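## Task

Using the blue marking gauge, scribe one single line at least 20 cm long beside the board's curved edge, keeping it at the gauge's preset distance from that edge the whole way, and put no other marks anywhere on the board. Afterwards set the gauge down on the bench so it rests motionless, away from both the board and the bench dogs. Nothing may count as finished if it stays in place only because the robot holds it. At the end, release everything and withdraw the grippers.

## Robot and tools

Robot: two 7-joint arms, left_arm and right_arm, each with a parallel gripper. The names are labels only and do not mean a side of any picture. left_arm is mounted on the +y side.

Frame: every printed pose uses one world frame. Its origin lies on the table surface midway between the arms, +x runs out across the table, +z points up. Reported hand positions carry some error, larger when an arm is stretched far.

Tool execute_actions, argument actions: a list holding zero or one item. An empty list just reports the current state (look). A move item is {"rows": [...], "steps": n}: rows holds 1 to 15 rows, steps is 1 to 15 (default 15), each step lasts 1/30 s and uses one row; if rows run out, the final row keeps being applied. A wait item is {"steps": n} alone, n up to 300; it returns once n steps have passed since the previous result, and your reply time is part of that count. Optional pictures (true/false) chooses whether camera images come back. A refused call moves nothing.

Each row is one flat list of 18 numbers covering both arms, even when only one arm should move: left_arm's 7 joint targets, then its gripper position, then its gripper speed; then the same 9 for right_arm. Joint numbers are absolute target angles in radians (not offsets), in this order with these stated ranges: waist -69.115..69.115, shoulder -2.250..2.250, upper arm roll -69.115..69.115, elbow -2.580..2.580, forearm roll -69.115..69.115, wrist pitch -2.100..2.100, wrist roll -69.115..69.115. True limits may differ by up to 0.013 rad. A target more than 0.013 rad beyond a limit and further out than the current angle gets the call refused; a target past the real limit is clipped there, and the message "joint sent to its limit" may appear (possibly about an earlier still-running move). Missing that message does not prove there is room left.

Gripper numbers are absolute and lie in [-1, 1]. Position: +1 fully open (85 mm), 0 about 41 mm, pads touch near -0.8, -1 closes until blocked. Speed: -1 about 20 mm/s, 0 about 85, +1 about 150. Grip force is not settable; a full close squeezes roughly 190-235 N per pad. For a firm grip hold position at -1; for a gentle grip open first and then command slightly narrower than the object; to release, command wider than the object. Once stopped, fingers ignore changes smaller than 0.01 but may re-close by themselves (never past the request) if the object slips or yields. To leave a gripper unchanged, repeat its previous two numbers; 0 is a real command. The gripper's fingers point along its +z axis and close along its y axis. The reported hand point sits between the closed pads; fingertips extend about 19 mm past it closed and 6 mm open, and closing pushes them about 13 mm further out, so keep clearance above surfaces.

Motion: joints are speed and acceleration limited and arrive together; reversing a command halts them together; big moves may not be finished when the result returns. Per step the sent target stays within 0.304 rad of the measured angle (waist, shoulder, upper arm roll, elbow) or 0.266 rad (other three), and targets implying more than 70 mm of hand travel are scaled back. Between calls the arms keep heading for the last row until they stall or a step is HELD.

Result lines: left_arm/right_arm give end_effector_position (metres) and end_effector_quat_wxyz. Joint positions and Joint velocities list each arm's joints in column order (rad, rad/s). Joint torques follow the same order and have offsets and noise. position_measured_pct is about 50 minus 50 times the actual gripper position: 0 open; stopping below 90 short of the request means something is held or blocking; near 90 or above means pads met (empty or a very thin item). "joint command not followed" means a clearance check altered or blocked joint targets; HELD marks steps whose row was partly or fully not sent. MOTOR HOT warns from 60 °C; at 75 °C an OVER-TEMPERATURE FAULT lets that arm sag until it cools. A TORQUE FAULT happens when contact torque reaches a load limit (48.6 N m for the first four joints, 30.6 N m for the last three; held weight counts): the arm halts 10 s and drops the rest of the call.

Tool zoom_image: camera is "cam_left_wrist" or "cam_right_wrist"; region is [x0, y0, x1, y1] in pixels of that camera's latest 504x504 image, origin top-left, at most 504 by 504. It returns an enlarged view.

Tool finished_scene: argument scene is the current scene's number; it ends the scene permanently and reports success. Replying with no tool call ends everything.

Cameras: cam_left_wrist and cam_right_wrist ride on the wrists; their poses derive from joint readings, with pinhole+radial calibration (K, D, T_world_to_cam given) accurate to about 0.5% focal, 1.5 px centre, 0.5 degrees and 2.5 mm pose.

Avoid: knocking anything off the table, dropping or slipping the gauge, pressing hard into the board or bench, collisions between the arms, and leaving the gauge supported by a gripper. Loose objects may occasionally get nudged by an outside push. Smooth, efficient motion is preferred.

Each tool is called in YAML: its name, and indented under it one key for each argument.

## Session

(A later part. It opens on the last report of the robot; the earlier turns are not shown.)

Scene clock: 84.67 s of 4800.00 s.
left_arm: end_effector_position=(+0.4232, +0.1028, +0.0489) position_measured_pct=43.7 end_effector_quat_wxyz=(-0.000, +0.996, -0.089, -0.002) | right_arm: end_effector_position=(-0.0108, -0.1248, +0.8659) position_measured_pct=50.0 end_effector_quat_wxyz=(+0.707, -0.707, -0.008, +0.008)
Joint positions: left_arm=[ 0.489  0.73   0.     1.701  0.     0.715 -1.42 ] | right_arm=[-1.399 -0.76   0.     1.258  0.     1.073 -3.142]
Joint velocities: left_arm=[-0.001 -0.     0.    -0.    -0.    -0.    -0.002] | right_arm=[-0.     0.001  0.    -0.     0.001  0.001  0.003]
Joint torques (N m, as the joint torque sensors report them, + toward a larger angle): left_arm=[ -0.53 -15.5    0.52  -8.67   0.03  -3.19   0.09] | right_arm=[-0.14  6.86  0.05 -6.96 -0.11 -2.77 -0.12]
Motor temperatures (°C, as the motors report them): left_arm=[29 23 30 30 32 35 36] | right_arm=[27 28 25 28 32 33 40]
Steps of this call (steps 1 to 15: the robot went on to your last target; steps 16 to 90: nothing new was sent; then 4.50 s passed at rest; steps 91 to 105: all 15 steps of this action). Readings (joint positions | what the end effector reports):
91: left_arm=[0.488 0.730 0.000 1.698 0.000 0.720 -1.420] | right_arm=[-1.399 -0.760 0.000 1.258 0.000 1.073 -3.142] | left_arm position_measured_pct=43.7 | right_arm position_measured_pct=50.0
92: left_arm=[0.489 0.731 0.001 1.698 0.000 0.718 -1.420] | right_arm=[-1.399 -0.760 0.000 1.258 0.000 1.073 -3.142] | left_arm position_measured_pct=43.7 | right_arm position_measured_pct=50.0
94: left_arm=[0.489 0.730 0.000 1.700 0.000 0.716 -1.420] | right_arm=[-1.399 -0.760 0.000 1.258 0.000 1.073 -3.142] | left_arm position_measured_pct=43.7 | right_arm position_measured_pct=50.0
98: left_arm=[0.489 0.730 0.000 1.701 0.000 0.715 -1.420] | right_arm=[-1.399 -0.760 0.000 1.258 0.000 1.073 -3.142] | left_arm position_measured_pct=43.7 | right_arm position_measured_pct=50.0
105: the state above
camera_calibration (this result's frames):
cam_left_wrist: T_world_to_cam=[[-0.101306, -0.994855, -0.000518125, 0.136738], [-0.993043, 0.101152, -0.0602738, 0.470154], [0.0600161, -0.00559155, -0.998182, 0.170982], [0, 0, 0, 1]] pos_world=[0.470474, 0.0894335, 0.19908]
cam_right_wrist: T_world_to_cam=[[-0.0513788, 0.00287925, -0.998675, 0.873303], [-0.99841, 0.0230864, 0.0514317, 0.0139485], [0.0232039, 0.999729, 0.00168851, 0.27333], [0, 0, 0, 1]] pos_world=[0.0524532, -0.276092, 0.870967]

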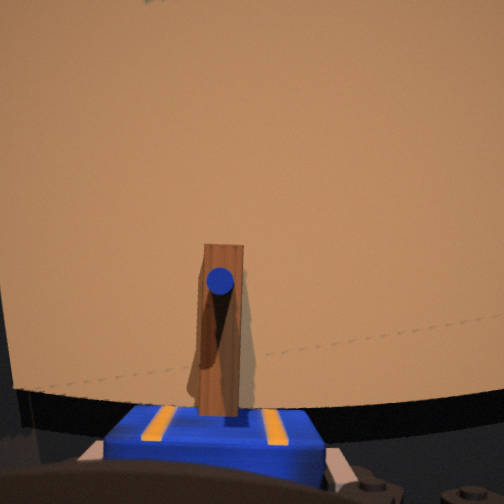

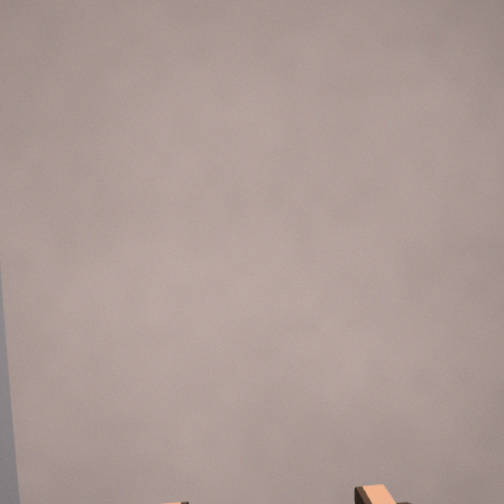

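execute_actions:
  actions:
    - {"rows":[[0.551,0.7526,0,1.6539,0,0.7351,-1.306,-1,0,-1.399,-0.76,0,1.258,0,1.073,-3.1416,0,0]]}

execute_actions:
  actions:
    - {"rows":[[0.615,0.7763,0,1.598,0,0.7673,-1.176,-1,0,-1.399,-0.76,0,1.258,0,1.073,-3.1416,0,0]]}

Scene clock: 89.13 s of 4800.00 s.
left_arm: end_effector_position=(+0.4220, +0.0954, +0.0493) position_measured_pct=43.7 end_effector_quat_wxyz=(-0.015, +0.999, -0.052, -0.008) | right_arm: end_effector_position=(-0.0108, -0.1248, +0.8659) position_measured_pct=50.0 end_effector_quat_wxyz=(+0.707, -0.707, -0.008, +0.008)
Joint positions: left_arm=[ 0.533  0.743 -0.02   1.668 -0.015  0.756 -1.306] | right_arm=[-1.399 -0.76   0.     1.258  0.     1.073 -3.142]
Joint velocities: left_arm=[-0.     0.    -0.001 -0.    -0.     0.001  0.001] | right_arm=[ 0.    -0.001  0.001  0.     0.    -0.001 -0.002]
Joint torques (N m, as the joint torque sensors report them, + toward a larger angle): left_arm=[ 13.16 -12.24  17.56 -17.62   7.12 -10.65  -0.25] | right_arm=[ 0.05  7.12  0.16 -6.75 -0.17 -2.81  0.02]
Motor temperatures (°C, as the motors report them): left_arm=[29 23 30 30 32 35 36] | right_arm=[27 28 25 28 32 33 40]
Steps of this call (steps 1 to 15: the robot went on to your last target; steps 16 to 90: nothing new was sent; then 0.97 s passed at rest; steps 91 to 105: all 15 steps of this action). Readings (joint positions | what the end effector reports):
91: left_arm=[0.490 0.730 0.000 1.700 -0.000 0.715 -1.418] | right_arm=[-1.399 -0.760 0.000 1.258 0.000 1.073 -3.142] | left_arm position_measured_pct=43.7 | right_arm position_measured_pct=50.0
92: left_arm=[0.496 0.732 -0.003 1.697 -0.002 0.719 -1.409] | right_arm=[-1.399 -0.760 0.000 1.258 0.000 1.073 -3.142] | left_arm position_measured_pct=43.7 | right_arm position_measured_pct=50.0
94: left_arm=[0.518 0.738 -0.014 1.683 -0.010 0.736 -1.362] | right_arm=[-1.399 -0.760 0.000 1.258 0.000 1.073 -3.142] | left_arm position_measured_pct=43.7 | right_arm position_measured_pct=50.0
98: left_arm=[0.531 0.742 -0.020 1.669 -0.015 0.755 -1.307] | right_arm=[-1.399 -0.760 0.000 1.258 0.000 1.073 -3.142] | left_arm position_measured_pct=43.7 | right_arm position_measured_pct=50.0
105: the state above
camera_calibration (this result's frames):
cam_left_wrist: T_world_to_cam=[[-0.0276183, -0.999131, -0.0312255, 0.10013], [-0.998416, 0.0291034, -0.0481507, 0.478249], [0.0490176, 0.0298462, -0.998352, 0.172756], [0, 0, 0, 1]] pos_world=[0.471789, 0.0809686, 0.198626]
cam_right_wrist: T_world_to_cam=[[-0.051379, 0.00287919, -0.998675, 0.873303], [-0.99841, 0.0230866, 0.0514319, 0.0139484], [0.0232041, 0.999729, 0.00168845, 0.27333], [0, 0, 0, 1]] pos_world=[0.0524533, -0.276092, 0.870967]

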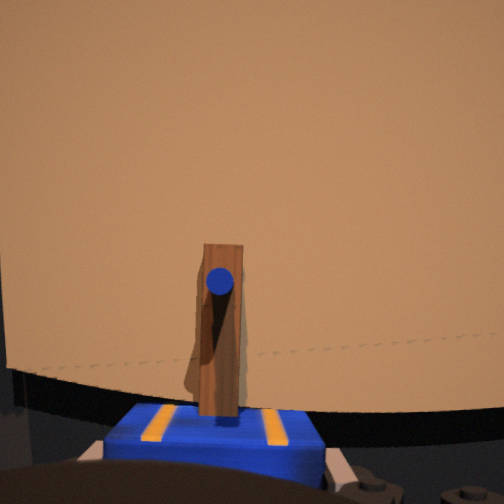

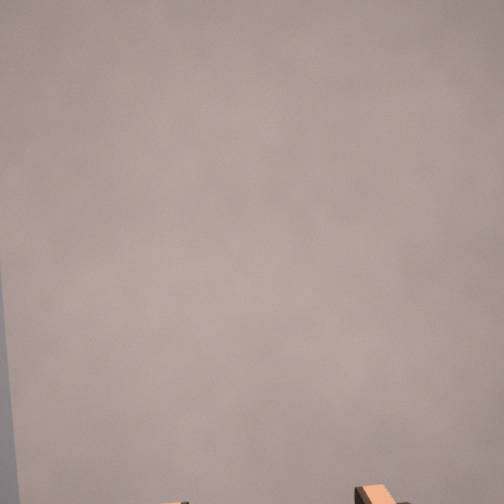

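Scene clock: 89.63 s of 4800.00 s.
left_arm: end_effector_position=(+0.4187, +0.0754, +0.0495) position_measured_pct=43.7 end_effector_quat_wxyz=(-0.026, +1.000, -0.010, -0.015) | right_arm: end_effector_position=(-0.0108, -0.1248, +0.8659) position_measured_pct=50.0 end_effector_quat_wxyz=(+0.707, -0.707, -0.008, +0.008)
Joint positions: left_arm=[ 0.587  0.762 -0.031  1.623 -0.021  0.804 -1.172] | right_arm=[-1.399 -0.76   0.     1.258  0.     1.073 -3.142]
Joint velocities: left_arm=[ 0.003 -0.001 -0.002 -0.001 -0.001  0.001  0.001] | right_arm=[-0.     0.    -0.     0.001  0.001 -0.     0.001]
Joint torques (N m, as the joint torque sensors report them, + toward a larger angle): left_arm=[ 19.88  -8.62  25.37 -26.13   9.52 -18.42  -1.6 ] | right_arm=[-0.14  7.17 -0.06 -6.84 -0.09 -2.59 -0.07]
Motor temperatures (°C, as the motors report them): left_arm=[29 23 30 30 32 35 36] | right_arm=[27 28 25 28 32 33 40]
Steps of this call (steps 1 to 15: all 15 steps of this action). Readings (joint positions | what the end effector reports):
1: left_arm=[0.534 0.743 -0.021 1.667 -0.015 0.757 -1.304] | right_arm=[-1.399 -0.760 0.000 1.258 0.000 1.073 -3.142] | left_arm position_measured_pct=43.7 | right_arm position_measured_pct=50.0
2: left_arm=[0.540 0.746 -0.023 1.663 -0.016 0.761 -1.294] | right_arm=[-1.399 -0.760 0.000 1.258 0.000 1.073 -3.142] | left_arm position_measured_pct=43.7 | right_arm position_measured_pct=50.0
4: left_arm=[0.563 0.754 -0.031 1.645 -0.022 0.781 -1.243] | right_arm=[-1.399 -0.760 0.000 1.258 0.000 1.073 -3.142] | left_arm position_measured_pct=43.7 | right_arm position_measured_pct=50.0
8: left_arm=[0.584 0.762 -0.030 1.625 -0.021 0.802 -1.175] | right_arm=[-1.399 -0.760 0.000 1.258 0.000 1.073 -3.142] | left_arm position_measured_pct=43.7 | right_arm position_measured_pct=50.0
15: the state above
camera_calibration (this result's frames):
cam_left_wrist: T_world_to_cam=[[0.0552708, -0.997047, -0.0533181, 0.0463043], [-0.99785, -0.0532731, -0.0381875, 0.480988], [0.0352343, 0.0553141, -0.997847, 0.177508], [0, 0, 0, 1]] pos_world=[0.47114, 0.0619726, 0.197963]
cam_right_wrist: T_world_to_cam=[[-0.051379, 0.00287949, -0.998675, 0.873303], [-0.99841, 0.0230865, 0.0514319, 0.0139484], [0.023204, 0.999729, 0.00168875, 0.27333], [0, 0, 0, 1]] pos_world=[0.0524532, -0.276092, 0.870967]

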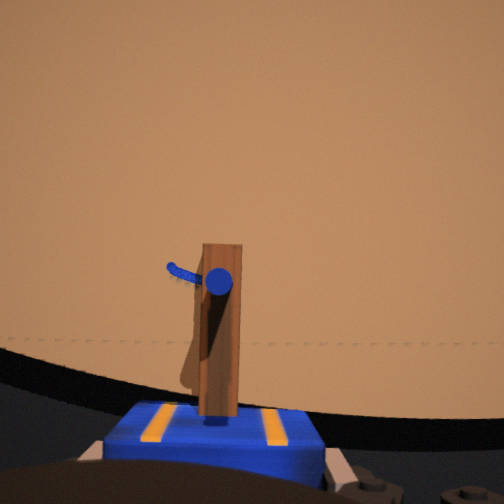

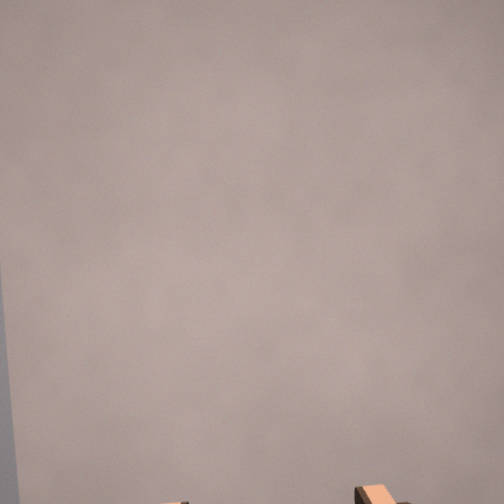

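execute_actions:
  actions:
    - {"rows":[[0.558,0.7451,0,1.6636,0,0.7329,-1.30,-1,0,-1.399,-0.76,0,1.258,0,1.073,-3.1416,0,0]]}

Scene clock: 91.70 s of 4800.00 s.
left_arm: end_effector_position=(+0.4192, +0.0755, +0.0494) position_measured_pct=43.7 end_effector_quat_wxyz=(-0.004, +0.998, -0.059, -0.003) | right_arm: end_effector_position=(-0.0108, -0.1248, +0.8659) position_measured_pct=50.0 end_effector_quat_wxyz=(+0.707, -0.707, -0.008, +0.008)
Joint positions: left_arm=[ 0.552  0.743 -0.006  1.668 -0.003  0.739 -1.299] | right_arm=[-1.399 -0.76   0.     1.258  0.     1.073 -3.142]
Joint velocities: left_arm=[-0.001 -0.001  0.     0.    -0.    -0.001 -0.001] | right_arm=[ 0.001 -0.    -0.    -0.001 -0.001 -0.    -0.001]
Joint torques (N m, as the joint torque sensors report them, + toward a larger angle): left_arm=[  4.37 -18.19   5.81  -9.95   1.53  -3.61  -0.43] | right_arm=[ 0.16  7.09 -0.15 -7.07 -0.14 -2.83 -0.18]
Motor temperatures (°C, as the motors report them): left_arm=[29 23 30 30 32 35 36] | right_arm=[27 28 25 28 32 33 40]
Steps of this call (steps 1 to 15: the robot went on to your last target; steps 16 to 47: nothing new was sent; steps 48 to 62: all 15 steps of this action). Readings (joint positions | what the end effector reports):
48: left_arm=[0.586 0.762 -0.031 1.624 -0.021 0.803 -1.174] | right_arm=[-1.399 -0.760 0.000 1.258 0.000 1.073 -3.142] | left_arm position_measured_pct=43.7 | right_arm position_measured_pct=50.0
49: left_arm=[0.581 0.759 -0.028 1.629 -0.018 0.797 -1.183] | right_arm=[-1.399 -0.760 0.000 1.258 0.000 1.073 -3.142] | left_arm position_measured_pct=43.7 | right_arm position_measured_pct=50.0
51: left_arm=[0.562 0.749 -0.017 1.649 -0.009 0.771 -1.233] | right_arm=[-1.399 -0.760 0.000 1.258 0.000 1.073 -3.142] | left_arm position_measured_pct=43.7 | right_arm position_measured_pct=50.0
55: left_arm=[0.553 0.743 -0.006 1.667 -0.004 0.741 -1.297] | right_arm=[-1.399 -0.760 0.000 1.258 0.000 1.073 -3.142] | left_arm position_measured_pct=43.7 | right_arm position_measured_pct=50.0
62: the state above
camera_calibration (this result's frames):
cam_left_wrist: T_world_to_cam=[[-0.0423044, -0.999064, -0.00903215, 0.085163], [-0.997378, 0.0427608, -0.058382, 0.47509], [0.0587136, 0.00653866, -0.998253, 0.171211], [0, 0, 0, 1]] pos_world=[0.467395, 0.0636486, 0.199418]
cam_right_wrist: T_world_to_cam=[[-0.051379, 0.00287949, -0.998675, 0.873303], [-0.99841, 0.0230866, 0.0514319, 0.0139484], [0.0232041, 0.999729, 0.00168874, 0.27333], [0, 0, 0, 1]] pos_world=[0.0524533, -0.276092, 0.870967]

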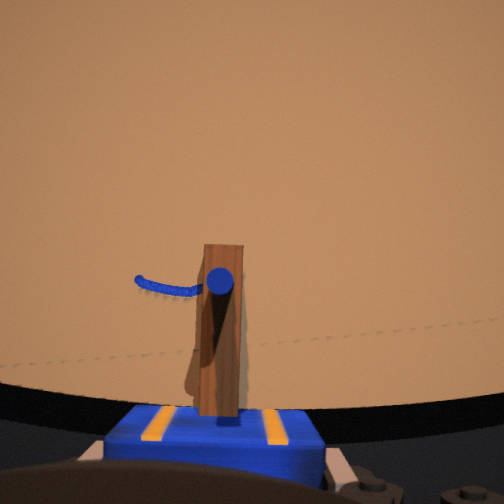

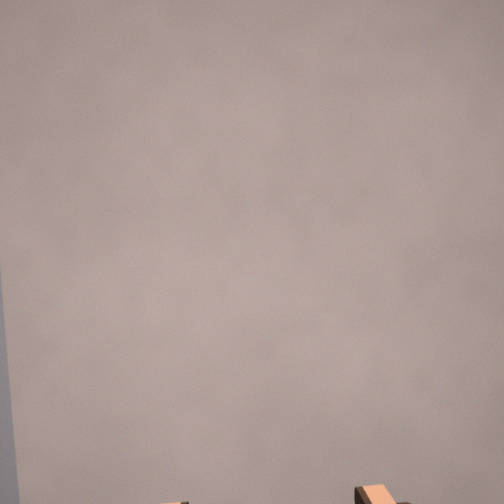

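execute_actions:
  actions:
    - {"rows":[[0.57,0.746,0,1.656,0,0.739,-1.295,-1,0,-1.399,-0.76,0,1.258,0,1.073,-3.1416,0,0],[0.57,0.746,0,1.656,0,0.739,-1.295,-1,0,-1.399,-0.76,0,1.258,0,1.073,-3.1416,0,0],[0.57,0.746,0,1.656,0,0.739,-1.295,-1,0,-1.399,-0.76,0,1.258,0,1.073,-3.1416,0,0],[0.581,0.7485,0,1.649,0,0.744,-1.283,-1,0,-1.399,-0.76,0,1.258,0,1.073,-3.1416,0,0],[0.581,0.7485,0,1.649,0,0.744,-1.283,-1,0,-1.399,-0.76,0,1.258,0,1.073,-3.1416,0,0],[0.581,0.7485,0,1.649,0,0.744,-1.283,-1,0,-1.399,-0.76,0,1.258,0,1.073,-3.1416,0,0],[0.593,0.7515,0,1.6423,0,0.7478,-1.268,-1,0,-1.399,-0.76,0,1.258,0,1.073,-3.1416,0,0]]}

Scene clock: 97.03 s of 4800.00 s.
left_arm: end_effector_position=(+0.4160, +0.0514, +0.0498) position_measured_pct=43.7 end_effector_quat_wxyz=(-0.001, +0.998, -0.064, -0.002) | right_arm: end_effector_position=(-0.0108, -0.1248, +0.8659) position_measured_pct=50.0 end_effector_quat_wxyz=(+0.707, -0.707, -0.008, +0.008)
Joint positions: left_arm=[ 0.592  0.752 -0.     1.644 -0.     0.75  -1.268] | right_arm=[-1.399 -0.76   0.     1.258  0.     1.073 -3.142]
Joint velocities: left_arm=[ 0.006  0.001 -0.004 -0.002 -0.001  0.002  0.002] | right_arm=[-0.     0.     0.     0.001  0.    -0.     0.001]
Joint torques (N m, as the joint torque sensors report them, + toward a larger angle): left_arm=[ -0.74 -21.66   1.    -8.06   0.04  -1.13  -0.08] | right_arm=[-0.01  7.13 -0.29 -6.77 -0.16 -2.72 -0.14]
Motor temperatures (°C, as the motors report them): left_arm=[29 23 30 30 32 35 36] | right_arm=[27 28 25 28 32 33 40]
Steps of this call (steps 1 to 15: the robot went on to your last target; steps 16 to 90: nothing new was sent; then 1.83 s passed at rest; steps 91 to 105: all 15 steps of this action). Readings (joint positions | what the end effector reports):
91: left_arm=[0.554 0.743 -0.006 1.668 -0.004 0.740 -1.299] | right_arm=[-1.399 -0.760 0.000 1.258 0.000 1.073 -3.142] | left_arm position_measured_pct=43.7 | right_arm position_measured_pct=50.0
92: left_arm=[0.558 0.743 -0.008 1.665 -0.004 0.742 -1.297] | right_arm=[-1.399 -0.760 0.000 1.258 0.000 1.073 -3.142] | left_arm position_measured_pct=43.7 | right_arm position_measured_pct=50.0
94: left_arm=[0.565 0.745 -0.004 1.661 -0.002 0.743 -1.295] | right_arm=[-1.399 -0.760 0.000 1.258 0.000 1.073 -3.142] | left_arm position_measured_pct=43.7 | right_arm position_measured_pct=50.0
98: left_arm=[0.583 0.750 -0.001 1.650 -0.001 0.747 -1.279] | right_arm=[-1.399 -0.760 0.000 1.258 0.000 1.073 -3.142] | left_arm position_measured_pct=43.7 | right_arm position_measured_pct=50.0
105: the state above
camera_calibration (this result's frames):
cam_left_wrist: T_world_to_cam=[[-0.0526333, -0.998612, -0.00182535, 0.0649137], [-0.996787, 0.0526474, -0.0603718, 0.472279], [0.0603841, -0.00135808, -0.998174, 0.171702], [0, 0, 0, 1]] pos_world=[0.46381, 0.0401925, 0.20002]
cam_right_wrist: T_world_to_cam=[[-0.051379, 0.00287938, -0.998675, 0.873303], [-0.99841, 0.0230863, 0.0514319, 0.0139483], [0.0232038, 0.999729, 0.00168864, 0.27333], [0, 0, 0, 1]] pos_world=[0.0524533, -0.276092, 0.870967]

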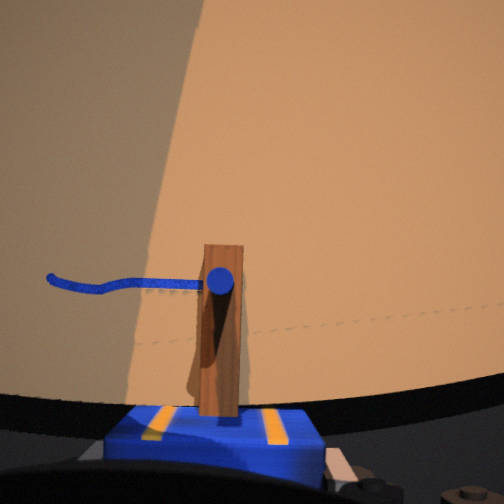

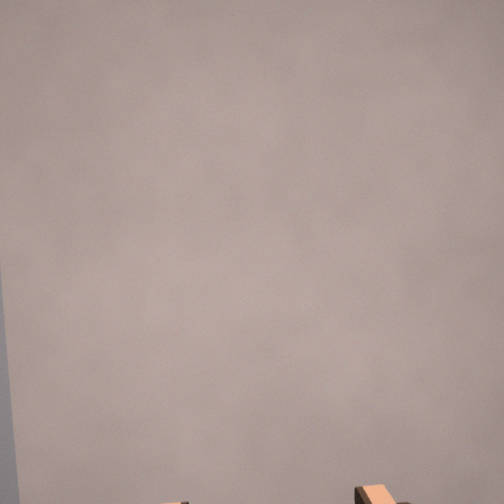

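execute_actions:
  actions:
    - {"rows":[[0.6383,0.77,0,1.599,0,0.7726,-1.143,-1,0,-1.399,-0.76,0,1.258,0,1.073,-3.1416,0,0]]}
  pictures: false

execute_actions:
  actions:
    - {"rows":[[0.6808,0.7917,0,1.5486,0,0.8013,-1.05,-1,0,-1.399,-0.76,0,1.258,0,1.073,-3.1416,0,0]]}

Scene clock: 101.30 s of 4800.00 s.
left_arm: end_effector_position=(+0.4151, +0.0257, +0.0499) position_measured_pct=43.7 end_effector_quat_wxyz=(-0.001, +1.000, -0.025, -0.002) | right_arm: end_effector_position=(-0.0108, -0.1248, +0.8659) position_measured_pct=50.0 end_effector_quat_wxyz=(+0.707, -0.707, -0.008, +0.008)
Joint positions: left_arm=[ 0.638  0.77   0.     1.601  0.     0.774 -1.143] | right_arm=[-1.399 -0.76   0.     1.258  0.     1.073 -3.142]
Joint velocities: left_arm=[ 0.004  0.004 -0.001 -0.002 -0.    -0.002  0.001] | right_arm=[-0.     0.     0.    -0.002 -0.001 -0.     0.   ]
Joint torques (N m, as the joint torque sensors report them, + toward a larger angle): left_arm=[  0.09 -21.84   0.35  -7.62  -0.14  -0.54  -0.03] | right_arm=[-0.18  7.08  0.19 -6.77 -0.05 -2.69 -0.06]
Motor temperatures (°C, as the motors report them): left_arm=[29 23 30 30 32 35 36] | right_arm=[27 28 25 28 32 33 40]
Steps of this call (steps 1 to 15: the robot went on to your last target; steps 16 to 90: nothing new was sent; then 0.77 s passed at rest; steps 91 to 105: all 15 steps of this action). Readings (joint positions | what the end effector reports):
91: left_arm=[0.593 0.753 -0.001 1.643 -0.000 0.750 -1.266] | right_arm=[-1.399 -0.760 0.000 1.258 0.000 1.073 -3.142] | left_arm position_measured_pct=43.7 | right_arm position_measured_pct=50.0
92: left_arm=[0.598 0.754 -0.002 1.640 -0.001 0.753 -1.257] | right_arm=[-1.399 -0.760 0.000 1.258 0.000 1.073 -3.142] | left_arm position_measured_pct=43.7 | right_arm position_measured_pct=50.0
94: left_arm=[0.615 0.761 -0.006 1.624 -0.003 0.765 -1.207] | right_arm=[-1.399 -0.760 0.000 1.258 0.000 1.073 -3.142] | left_arm position_measured_pct=43.7 | right_arm position_measured_pct=50.0
98: left_arm=[0.634 0.769 0.001 1.603 0.001 0.774 -1.145] | right_arm=[-1.399 -0.760 0.000 1.258 0.000 1.073 -3.142] | left_arm position_measured_pct=43.7 | right_arm position_measured_pct=50.0
105: the state above

Scene clock: 101.80 s of 4800.00 s.
left_arm: end_effector_position=(+0.4148, +0.0005, +0.0499) position_measured_pct=43.7 end_effector_quat_wxyz=(-0.001, +1.000, +0.000, -0.002) | right_arm: end_effector_position=(-0.0108, -0.1248, +0.8659) position_measured_pct=50.0 end_effector_quat_wxyz=(+0.707, -0.707, -0.008, +0.008)
Joint positions: left_arm=[ 0.681  0.792  0.     1.55   0.     0.803 -1.05 ] | right_arm=[-1.399 -0.76   0.     1.258  0.     1.073 -3.142]
Joint velocities: left_arm=[ 0.004  0.004 -0.001 -0.002  0.    -0.002  0.001] | right_arm=[-0.    -0.001  0.     0.001 -0.    -0.    -0.001]
Joint torques (N m, as the joint torque sensors report them, + toward a larger angle): left_arm=[ -0.31 -21.5    0.43  -7.54  -0.27  -0.74   0.09] | right_arm=[-0.01  7.1  -0.04 -7.01 -0.09 -2.74 -0.18]
Motor temperatures (°C, as the motors report them): left_arm=[29 23 30 30 32 35 36] | right_arm=[27 28 25 28 32 33 40]
Steps of this call (steps 1 to 15: all 15 steps of this action). Readings (joint positions | what the end effector reports):
1: left_arm=[0.639 0.771 -0.000 1.600 0.000 0.775 -1.141] | right_arm=[-1.399 -0.760 0.000 1.258 0.000 1.073 -3.142] | left_arm position_measured_pct=43.7 | right_arm position_measured_pct=50.0
2: left_arm=[0.645 0.774 -0.002 1.594 -0.001 0.779 -1.132] | right_arm=[-1.399 -0.760 0.000 1.258 0.000 1.073 -3.142] | left_arm position_measured_pct=43.7 | right_arm position_measured_pct=50.0
4: left_arm=[0.663 0.783 -0.007 1.573 -0.004 0.797 -1.089] | right_arm=[-1.399 -0.760 0.000 1.258 0.000 1.073 -3.142] | left_arm position_measured_pct=43.7 | right_arm position_measured_pct=50.0
8: left_arm=[0.677 0.790 0.001 1.553 0.001 0.803 -1.051] | right_arm=[-1.399 -0.760 0.000 1.258 0.000 1.073 -3.142] | left_arm position_measured_pct=43.7 | right_arm position_measured_pct=50.0
15: the state above
camera_calibration (this result's frames):
cam_left_wrist: T_world_to_cam=[[0.0763473, -0.99708, -0.00158446, -0.0394677], [-0.995214, -0.076107, -0.0612905, 0.473293], [0.0609909, 0.00625624, -0.998119, 0.171556], [0, 0, 0, 1]] pos_world=[0.463577, -0.00440488, 0.200179]
cam_right_wrist: T_world_to_cam=[[-0.0513787, 0.00287924, -0.998675, 0.873303], [-0.99841, 0.0230866, 0.0514316, 0.0139486], [0.0232041, 0.999729, 0.0016885, 0.27333], [0, 0, 0, 1]] pos_world=[0.0524532, -0.276092, 0.870967]

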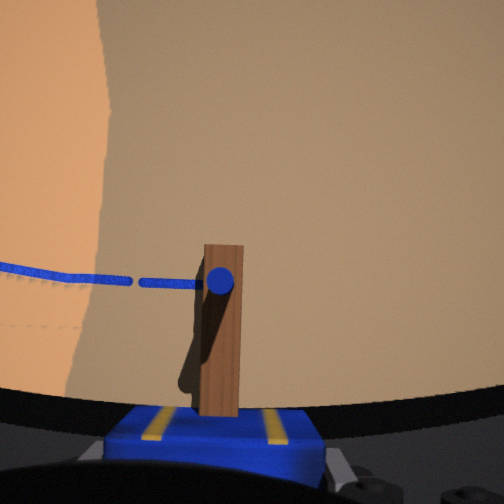

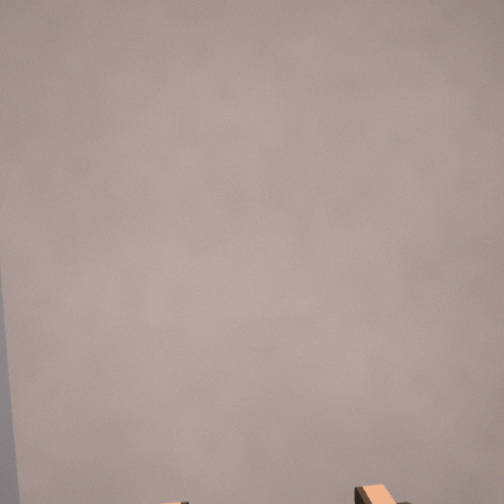

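execute_actions:
  actions:
    - {"rows":[[0.7276,0.8235,0,1.4766,0,0.8418,-0.946,-1,0,-1.399,-0.76,0,1.258,0,1.073,-3.1416,0,0]]}
  pictures: false

execute_actions:
  actions:
    - {"rows":[[0.7697,0.8603,0,1.3913,0,0.8903,-0.847,-1,0,-1.399,-0.76,0,1.258,0,1.073,-3.1416,0,0]]}

Scene clock: 105.73 s of 4800.00 s.
left_arm: end_effector_position=(+0.4161, -0.0293, +0.0498) position_measured_pct=43.7 end_effector_quat_wxyz=(-0.001, +1.000, +0.029, -0.002) | right_arm: end_effector_position=(-0.0108, -0.1248, +0.8659) position_measured_pct=50.0 end_effector_quat_wxyz=(+0.707, -0.707, -0.008, +0.008)
Joint positions: left_arm=[ 0.727  0.823  0.     1.478  0.     0.844 -0.946] | right_arm=[-1.399 -0.76   0.     1.258  0.     1.073 -3.142]
Joint velocities: left_arm=[ 0.006  0.002 -0.004 -0.003 -0.001  0.003 -0.   ] | right_arm=[ 0.     0.    -0.     0.     0.     0.001 -0.   ]
Joint torques (N m, as the joint torque sensors report them, + toward a larger angle): left_arm=[  0.24 -22.61   0.11  -8.27  -0.35  -1.28   0.05] | right_arm=[-0.16  7.11 -0.18 -6.76 -0.2  -2.67 -0.15]
Motor temperatures (°C, as the motors report them): left_arm=[29 23 30 30 32 35 36] | right_arm=[27 28 25 28 32 33 40]
Steps of this call (steps 1 to 15: the robot went on to your last target; steps 16 to 90: nothing new was sent; then 0.43 s passed at rest; steps 91 to 105: all 15 steps of this action). Readings (joint positions | what the end effector reports):
91: left_arm=[0.682 0.793 -0.000 1.549 0.000 0.803 -1.049] | right_arm=[-1.399 -0.760 0.000 1.258 0.000 1.073 -3.142] | left_arm position_measured_pct=43.7 | right_arm position_measured_pct=50.0
92: left_arm=[0.686 0.796 -0.001 1.544 -0.001 0.808 -1.042] | right_arm=[-1.399 -0.760 0.000 1.258 0.000 1.073 -3.142] | left_arm position_measured_pct=43.7 | right_arm position_measured_pct=50.0
94: left_arm=[0.702 0.806 -0.008 1.520 -0.005 0.830 -1.003] | right_arm=[-1.399 -0.760 0.000 1.258 0.000 1.073 -3.142] | left_arm position_measured_pct=43.7 | right_arm position_measured_pct=50.0
98: left_arm=[0.720 0.819 -0.003 1.486 -0.001 0.847 -0.948] | right_arm=[-1.399 -0.760 0.000 1.258 0.000 1.073 -3.142] | left_arm position_measured_pct=43.7 | right_arm position_measured_pct=50.0
105: the state above

Scene clock: 106.23 s of 4800.00 s.
left_arm: end_effector_position=(+0.4191, -0.0597, +0.0500) position_measured_pct=43.7 end_effector_quat_wxyz=(-0.000, +0.998, +0.057, -0.001) | right_arm: end_effector_position=(-0.0108, -0.1248, +0.8659) position_measured_pct=50.0 end_effector_quat_wxyz=(+0.707, -0.707, -0.008, +0.008)
Joint positions: left_arm=[ 0.769  0.86   0.001  1.393  0.001  0.892 -0.847] | right_arm=[-1.399 -0.76   0.     1.258  0.     1.073 -3.142]
Joint velocities: left_arm=[ 0.009  0.008 -0.004 -0.007 -0.002  0.002  0.001] | right_arm=[ 0.     0.    -0.     0.     0.    -0.001 -0.   ]
Joint torques (N m, as the joint torque sensors report them, + toward a larger angle): left_arm=[ -0.69 -24.26   0.17  -7.79  -0.45  -0.69  -0.44] | right_arm=[-0.04  7.08  0.06 -6.91 -0.2  -2.77 -0.08]
Motor temperatures (°C, as the motors report them): left_arm=[29 23 30 30 32 35 36] | right_arm=[27 28 25 28 32 33 40]
Steps of this call (steps 1 to 15: all 15 steps of this action). Readings (joint positions | what the end effector reports):
1: left_arm=[0.728 0.824 0.000 1.477 0.000 0.845 -0.945] | right_arm=[-1.399 -0.760 0.000 1.258 0.000 1.073 -3.142] | left_arm position_measured_pct=43.7 | right_arm position_measured_pct=50.0
2: left_arm=[0.731 0.827 -0.001 1.472 -0.001 0.849 -0.939] | right_arm=[-1.399 -0.760 0.000 1.258 0.000 1.073 -3.142] | left_arm position_measured_pct=43.7 | right_arm position_measured_pct=50.0
4: left_arm=[0.743 0.838 -0.007 1.449 -0.005 0.873 -0.907] | right_arm=[-1.399 -0.760 0.000 1.258 0.000 1.073 -3.142] | left_arm position_measured_pct=43.7 | right_arm position_measured_pct=50.0
8: left_arm=[0.760 0.853 -0.007 1.407 -0.004 0.903 -0.849] | right_arm=[-1.399 -0.760 0.000 1.258 0.000 1.073 -3.142] | left_arm position_measured_pct=43.7 | right_arm position_measured_pct=50.0
15: the state above
camera_calibration (this result's frames):
cam_left_wrist: T_world_to_cam=[[0.189272, -0.981924, -0.00134383, -0.146292], [-0.980088, -0.188834, -0.0613943, 0.459839], [0.0600308, 0.0129373, -0.998113, 0.172532], [0, 0, 0, 1]] pos_world=[0.468015, -0.0590467, 0.200242]
cam_right_wrist: T_world_to_cam=[[-0.051379, 0.00287946, -0.998675, 0.873303], [-0.99841, 0.0230865, 0.0514319, 0.0139484], [0.0232041, 0.999729, 0.00168871, 0.27333], [0, 0, 0, 1]] pos_world=[0.0524532, -0.276092, 0.870967]

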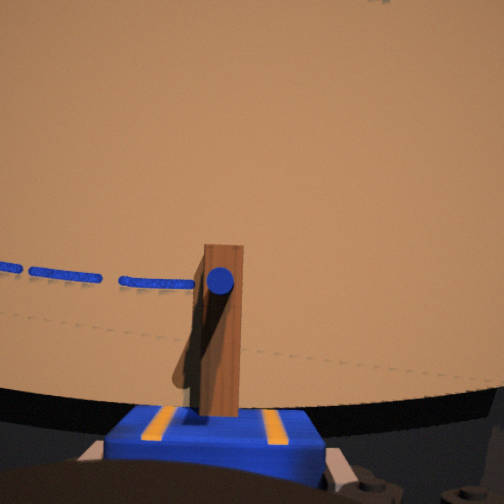

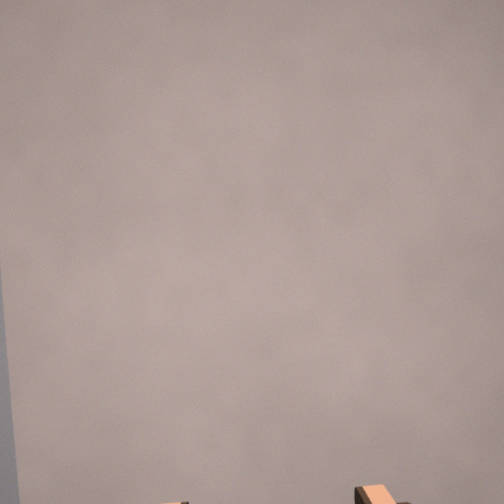

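Continue, then retrace pressing harder.

execute_actions:
  actions:
    - {"rows":[[0.8072,0.904,0,1.2916,0,0.9464,-0.753,-1,0,-1.399,-0.76,0,1.258,0,1.073,-3.1416,0,0]]}
  pictures: false

execute_actions:
  actions:
    - {"rows":[[0.84,0.9548,0,1.1746,0,1.0126,-0.663,-1,0,-1.399,-0.76,0,1.258,0,1.073,-3.1416,0,0]]}

execute_actions:
  actions:
    - {"rows":[[0.84,0.958,0,1.1746,0,1.007,-0.663,-1,0,-1.399,-0.76,0,1.258,0,1.073,-3.1416,0,0]]}
  pictures: false

execute_actions:
  actions:
    - {"rows":[[0.8072,0.907,0,1.2916,0,0.941,-0.753,-1,0,-1.399,-0.76,0,1.258,0,1.073,-3.1416,0,0]]}

Scene clock: 109.93 s of 4800.00 s.
left_arm: end_effector_position=(+0.4237, -0.0900, +0.0500) position_measured_pct=43.7 end_effector_quat_wxyz=(-0.000, +0.996, +0.085, -0.001) | right_arm: end_effector_position=(-0.0108, -0.1248, +0.8659) position_measured_pct=50.0 end_effector_quat_wxyz=(+0.707, -0.707, -0.008, +0.008)
Joint positions: left_arm=[ 0.807  0.903  0.001  1.293  0.001  0.948 -0.753] | right_arm=[-1.399 -0.76   0.     1.258  0.     1.073 -3.142]
Joint velocities: left_arm=[ 0.006  0.007 -0.004 -0.006 -0.002  0.005  0.001] | right_arm=[-0.     0.     0.    -0.001  0.001 -0.    -0.001]
Joint torques (N m, as the joint torque sensors report them, + toward a larger angle): left_arm=[ -0.47 -24.12   0.05  -8.59  -0.66  -0.89  -0.33] | right_arm=[-0.19  6.87  0.   -6.78 -0.05 -2.62 -0.15]
Motor temperatures (°C, as the motors report them): left_arm=[29 23 30 30 32 35 36] | right_arm=[27 27 25 28 32 33 40]
Steps of this call (steps 1 to 15: the robot went on to your last target; steps 16 to 90: nothing new was sent; then 0.20 s passed at rest; steps 91 to 105: all 15 steps of this action). Readings (joint positions | what the end effector reports):
91: left_arm=[0.771 0.861 0.000 1.392 0.000 0.893 -0.846] | right_arm=[-1.399 -0.760 0.000 1.258 0.000 1.073 -3.142] | left_arm position_measured_pct=43.7 | right_arm position_measured_pct=50.0
92: left_arm=[0.773 0.864 -0.001 1.386 -0.000 0.897 -0.841] | right_arm=[-1.399 -0.760 0.000 1.258 0.000 1.073 -3.142] | left_arm position_measured_pct=43.7 | right_arm position_measured_pct=50.0
94: left_arm=[0.782 0.875 -0.005 1.362 -0.003 0.921 -0.815] | right_arm=[-1.399 -0.760 0.000 1.258 0.000 1.073 -3.142] | left_arm position_measured_pct=43.7 | right_arm position_measured_pct=50.0
98: left_arm=[0.800 0.896 -0.004 1.308 -0.002 0.955 -0.757] | right_arm=[-1.399 -0.760 0.000 1.258 0.000 1.073 -3.142] | left_arm position_measured_pct=43.7 | right_arm position_measured_pct=50.0
105: the state above

Scene clock: 110.43 s of 4800.00 s.
left_arm: end_effector_position=(+0.4301, -0.1204, +0.0503) position_measured_pct=43.7 end_effector_quat_wxyz=(-0.000, +0.994, +0.113, -0.001) | right_arm: end_effector_position=(-0.0108, -0.1248, +0.8659) position_measured_pct=50.0 end_effector_quat_wxyz=(+0.707, -0.707, -0.008, +0.008)
Joint positions: left_arm=[ 0.841  0.954  0.001  1.176  0.001  1.014 -0.663] | right_arm=[-1.399 -0.76   0.     1.258  0.     1.073 -3.142]
Joint velocities: left_arm=[ 0.005  0.014 -0.003 -0.008 -0.001 -0.003 -0.002] | right_arm=[-0.001 -0.001 -0.     0.    -0.    -0.001  0.   ]
Joint torques (N m, as the joint torque sensors report them, + toward a larger angle): left_arm=[ -0.56 -25.46  -0.11  -8.25  -0.59  -0.5    0.39] | right_arm=[ 0.02  6.86 -0.13 -6.92  0.03 -2.74 -0.16]
Motor temperatures (°C, as the motors report them): left_arm=[29 23 30 30 32 35 36] | right_arm=[27 27 25 28 32 33 40]
Steps of this call (steps 1 to 15: all 15 steps of this action). Readings (joint positions | what the end effector reports):
1: left_arm=[0.808 0.904 0.001 1.292 0.001 0.949 -0.752] | right_arm=[-1.399 -0.760 0.000 1.258 0.000 1.073 -3.142] | left_arm position_measured_pct=43.7 | right_arm position_measured_pct=50.0
2: left_arm=[0.810 0.907 -0.000 1.287 0.000 0.953 -0.748] | right_arm=[-1.399 -0.760 0.000 1.258 0.000 1.073 -3.142] | left_arm position_measured_pct=43.7 | right_arm position_measured_pct=50.0
4: left_arm=[0.817 0.918 -0.003 1.262 -0.003 0.977 -0.726] | right_arm=[-1.399 -0.760 0.000 1.258 0.000 1.073 -3.142] | left_arm position_measured_pct=43.7 | right_arm position_measured_pct=50.0
8: left_arm=[0.833 0.945 -0.003 1.196 -0.001 1.018 -0.671] | right_arm=[-1.399 -0.760 0.000 1.258 0.000 1.073 -3.142] | left_arm position_measured_pct=43.7 | right_arm position_measured_pct=50.0
15: the state above
camera_calibration (this result's frames):
cam_left_wrist: T_world_to_cam=[[0.298699, -0.954347, -0.00060409, -0.251767], [-0.952534, -0.298093, -0.0618098, 0.43425], [0.0588079, 0.019038, -0.998088, 0.174266], [0, 0, 0, 1]] pos_world=[0.478592, -0.114144, 0.200622]
cam_right_wrist: T_world_to_cam=[[-0.0513788, 0.00287934, -0.998675, 0.873303], [-0.99841, 0.0230866, 0.0514317, 0.0139485], [0.0232041, 0.999729, 0.0016886, 0.27333], [0, 0, 0, 1]] pos_world=[0.0524532, -0.276092, 0.870967]

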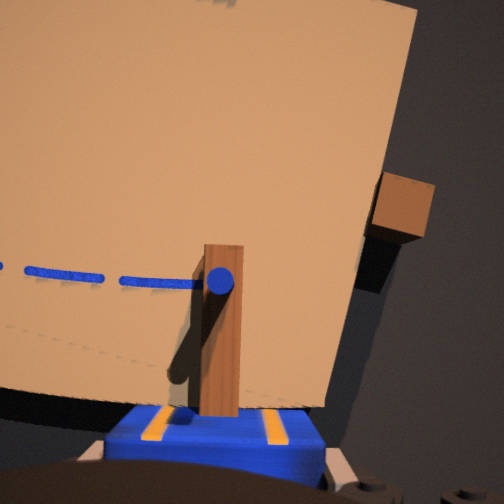

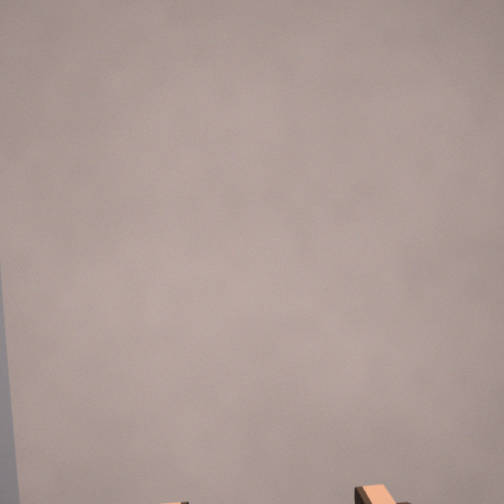

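Scene clock: 110.93 s of 4800.00 s.
left_arm: end_effector_position=(+0.4301, -0.1206, +0.0495) position_measured_pct=43.7 end_effector_quat_wxyz=(+0.000, +0.994, +0.113, -0.001) | right_arm: end_effector_position=(-0.0108, -0.1248, +0.8659) position_measured_pct=50.0 end_effector_quat_wxyz=(+0.707, -0.707, -0.008, +0.008)
Joint positions: left_arm=[ 0.841  0.955  0.001  1.177  0.001  1.012 -0.662] | right_arm=[-1.399 -0.76   0.     1.258  0.     1.073 -3.142]
Joint velocities: left_arm=[ 0.     0.001 -0.     0.     0.     0.     0.   ] | right_arm=[-0.     0.    -0.    -0.001 -0.     0.001 -0.   ]
Joint torques (N m, as the joint torque sensors report them, + toward a larger angle): left_arm=[ -0.38 -22.02  -0.19  -8.73  -0.41  -2.61  -0.01] | right_arm=[-0.02  7.06 -0.11 -6.87 -0.22 -2.73 -0.25]
Motor temperatures (°C, as the motors report them): left_arm=[29 23 30 30 32 35 36] | right_arm=[27 27 25 28 32 33 40]
Steps of this call (steps 1 to 15: all 15 steps of this action). Readings (joint positions | what the end effector reports):
1: left_arm=[0.841 0.955 0.001 1.176 0.001 1.013 -0.663] | right_arm=[-1.399 -0.760 0.000 1.258 0.000 1.073 -3.142] | left_arm position_measured_pct=43.7 | right_arm position_measured_pct=50.0
2: left_arm=[0.841 0.955 0.001 1.176 0.001 1.013 -0.663] | right_arm=[-1.399 -0.760 0.000 1.258 0.000 1.073 -3.142] | left_arm position_measured_pct=43.7 | right_arm position_measured_pct=50.0
4: left_arm=[0.841 0.955 0.001 1.176 0.001 1.012 -0.662] | right_arm=[-1.399 -0.760 0.000 1.258 0.000 1.073 -3.142] | left_arm position_measured_pct=43.7 | right_arm position_measured_pct=50.0
8: left_arm=[0.841 0.955 0.001 1.176 0.001 1.012 -0.662] | right_arm=[-1.399 -0.760 0.000 1.258 0.000 1.073 -3.142] | left_arm position_measured_pct=43.7 | right_arm position_measured_pct=50.0
15: the state above

Scene clock: 111.43 s of 4800.00 s.
left_arm: end_effector_position=(+0.4243, -0.0948, +0.0495) position_measured_pct=43.7 end_effector_quat_wxyz=(+0.004, +0.997, +0.083, +0.001) | right_arm: end_effector_position=(-0.0108, -0.1248, +0.8659) position_measured_pct=50.0 end_effector_quat_wxyz=(+0.707, -0.707, -0.008, +0.008)
Joint positions: left_arm=[ 0.811  0.905  0.003  1.29   0.002  0.94  -0.753] | right_arm=[-1.399 -0.76   0.     1.258  0.     1.073 -3.142]
Joint velocities: left_arm=[-0.006 -0.003 -0.001  0.008  0.     0.002  0.001] | right_arm=[-0.     0.     0.001 -0.     0.     0.     0.001]
Joint torques (N m, as the joint torque sensors report them, + toward a larger angle): left_arm=[ -1.67 -22.5   -1.27  -6.12  -1.02   0.02   0.17] | right_arm=[-0.07  7.05 -0.15 -6.94 -0.04 -2.71 -0.07]
Motor temperatures (°C, as the motors report them): left_arm=[29 23 30 30 32 35 36] | right_arm=[27 27 25 28 32 33 40]
Steps of this call (steps 1 to 15: all 15 steps of this action). Readings (joint positions | what the end effector reports):
1: left_arm=[0.841 0.954 0.001 1.178 0.001 1.011 -0.663] | right_arm=[-1.399 -0.760 0.000 1.258 0.000 1.073 -3.142] | left_arm position_measured_pct=43.7 | right_arm position_measured_pct=50.0
2: left_arm=[0.839 0.951 0.002 1.183 0.001 1.006 -0.667] | right_arm=[-1.399 -0.760 0.000 1.258 0.000 1.073 -3.142] | left_arm position_measured_pct=43.7 | right_arm position_measured_pct=50.0
4: left_arm=[0.832 0.938 0.003 1.210 0.002 0.989 -0.688] | right_arm=[-1.399 -0.760 0.000 1.258 0.000 1.073 -3.142] | left_arm position_measured_pct=43.7 | right_arm position_measured_pct=50.0
8: left_arm=[0.814 0.911 0.003 1.278 0.003 0.947 -0.745] | right_arm=[-1.399 -0.760 0.000 1.258 0.000 1.073 -3.142] | left_arm position_measured_pct=43.7 | right_arm position_measured_pct=50.0
15: the state above
camera_calibration (this result's frames):
cam_left_wrist: T_world_to_cam=[[0.239933, -0.970763, 0.00719554, -0.202614], [-0.968617, -0.239885, -0.0650864, 0.448801], [0.0649095, 0.00864666, -0.997854, 0.169751], [0, 0, 0, 1]] pos_world=[0.472312, -0.0904972, 0.200055]
cam_right_wrist: T_world_to_cam=[[-0.0513787, 0.00287947, -0.998675, 0.873303], [-0.99841, 0.0230867, 0.0514316, 0.0139486], [0.0232042, 0.999729, 0.00168872, 0.27333], [0, 0, 0, 1]] pos_world=[0.0524533, -0.276092, 0.870967]

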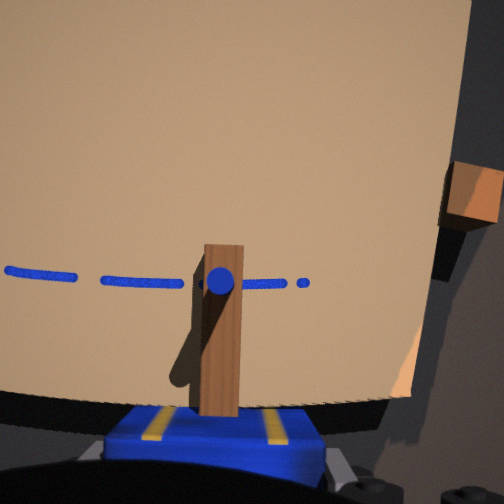

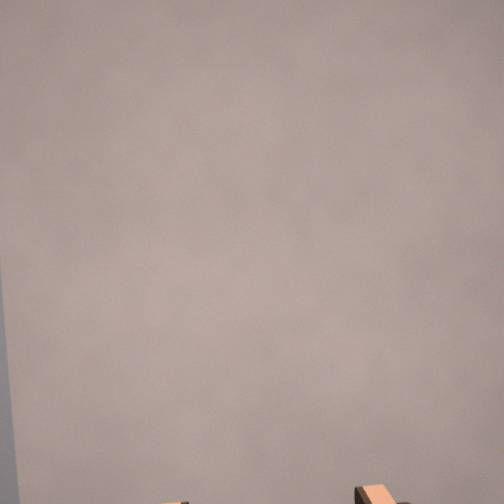

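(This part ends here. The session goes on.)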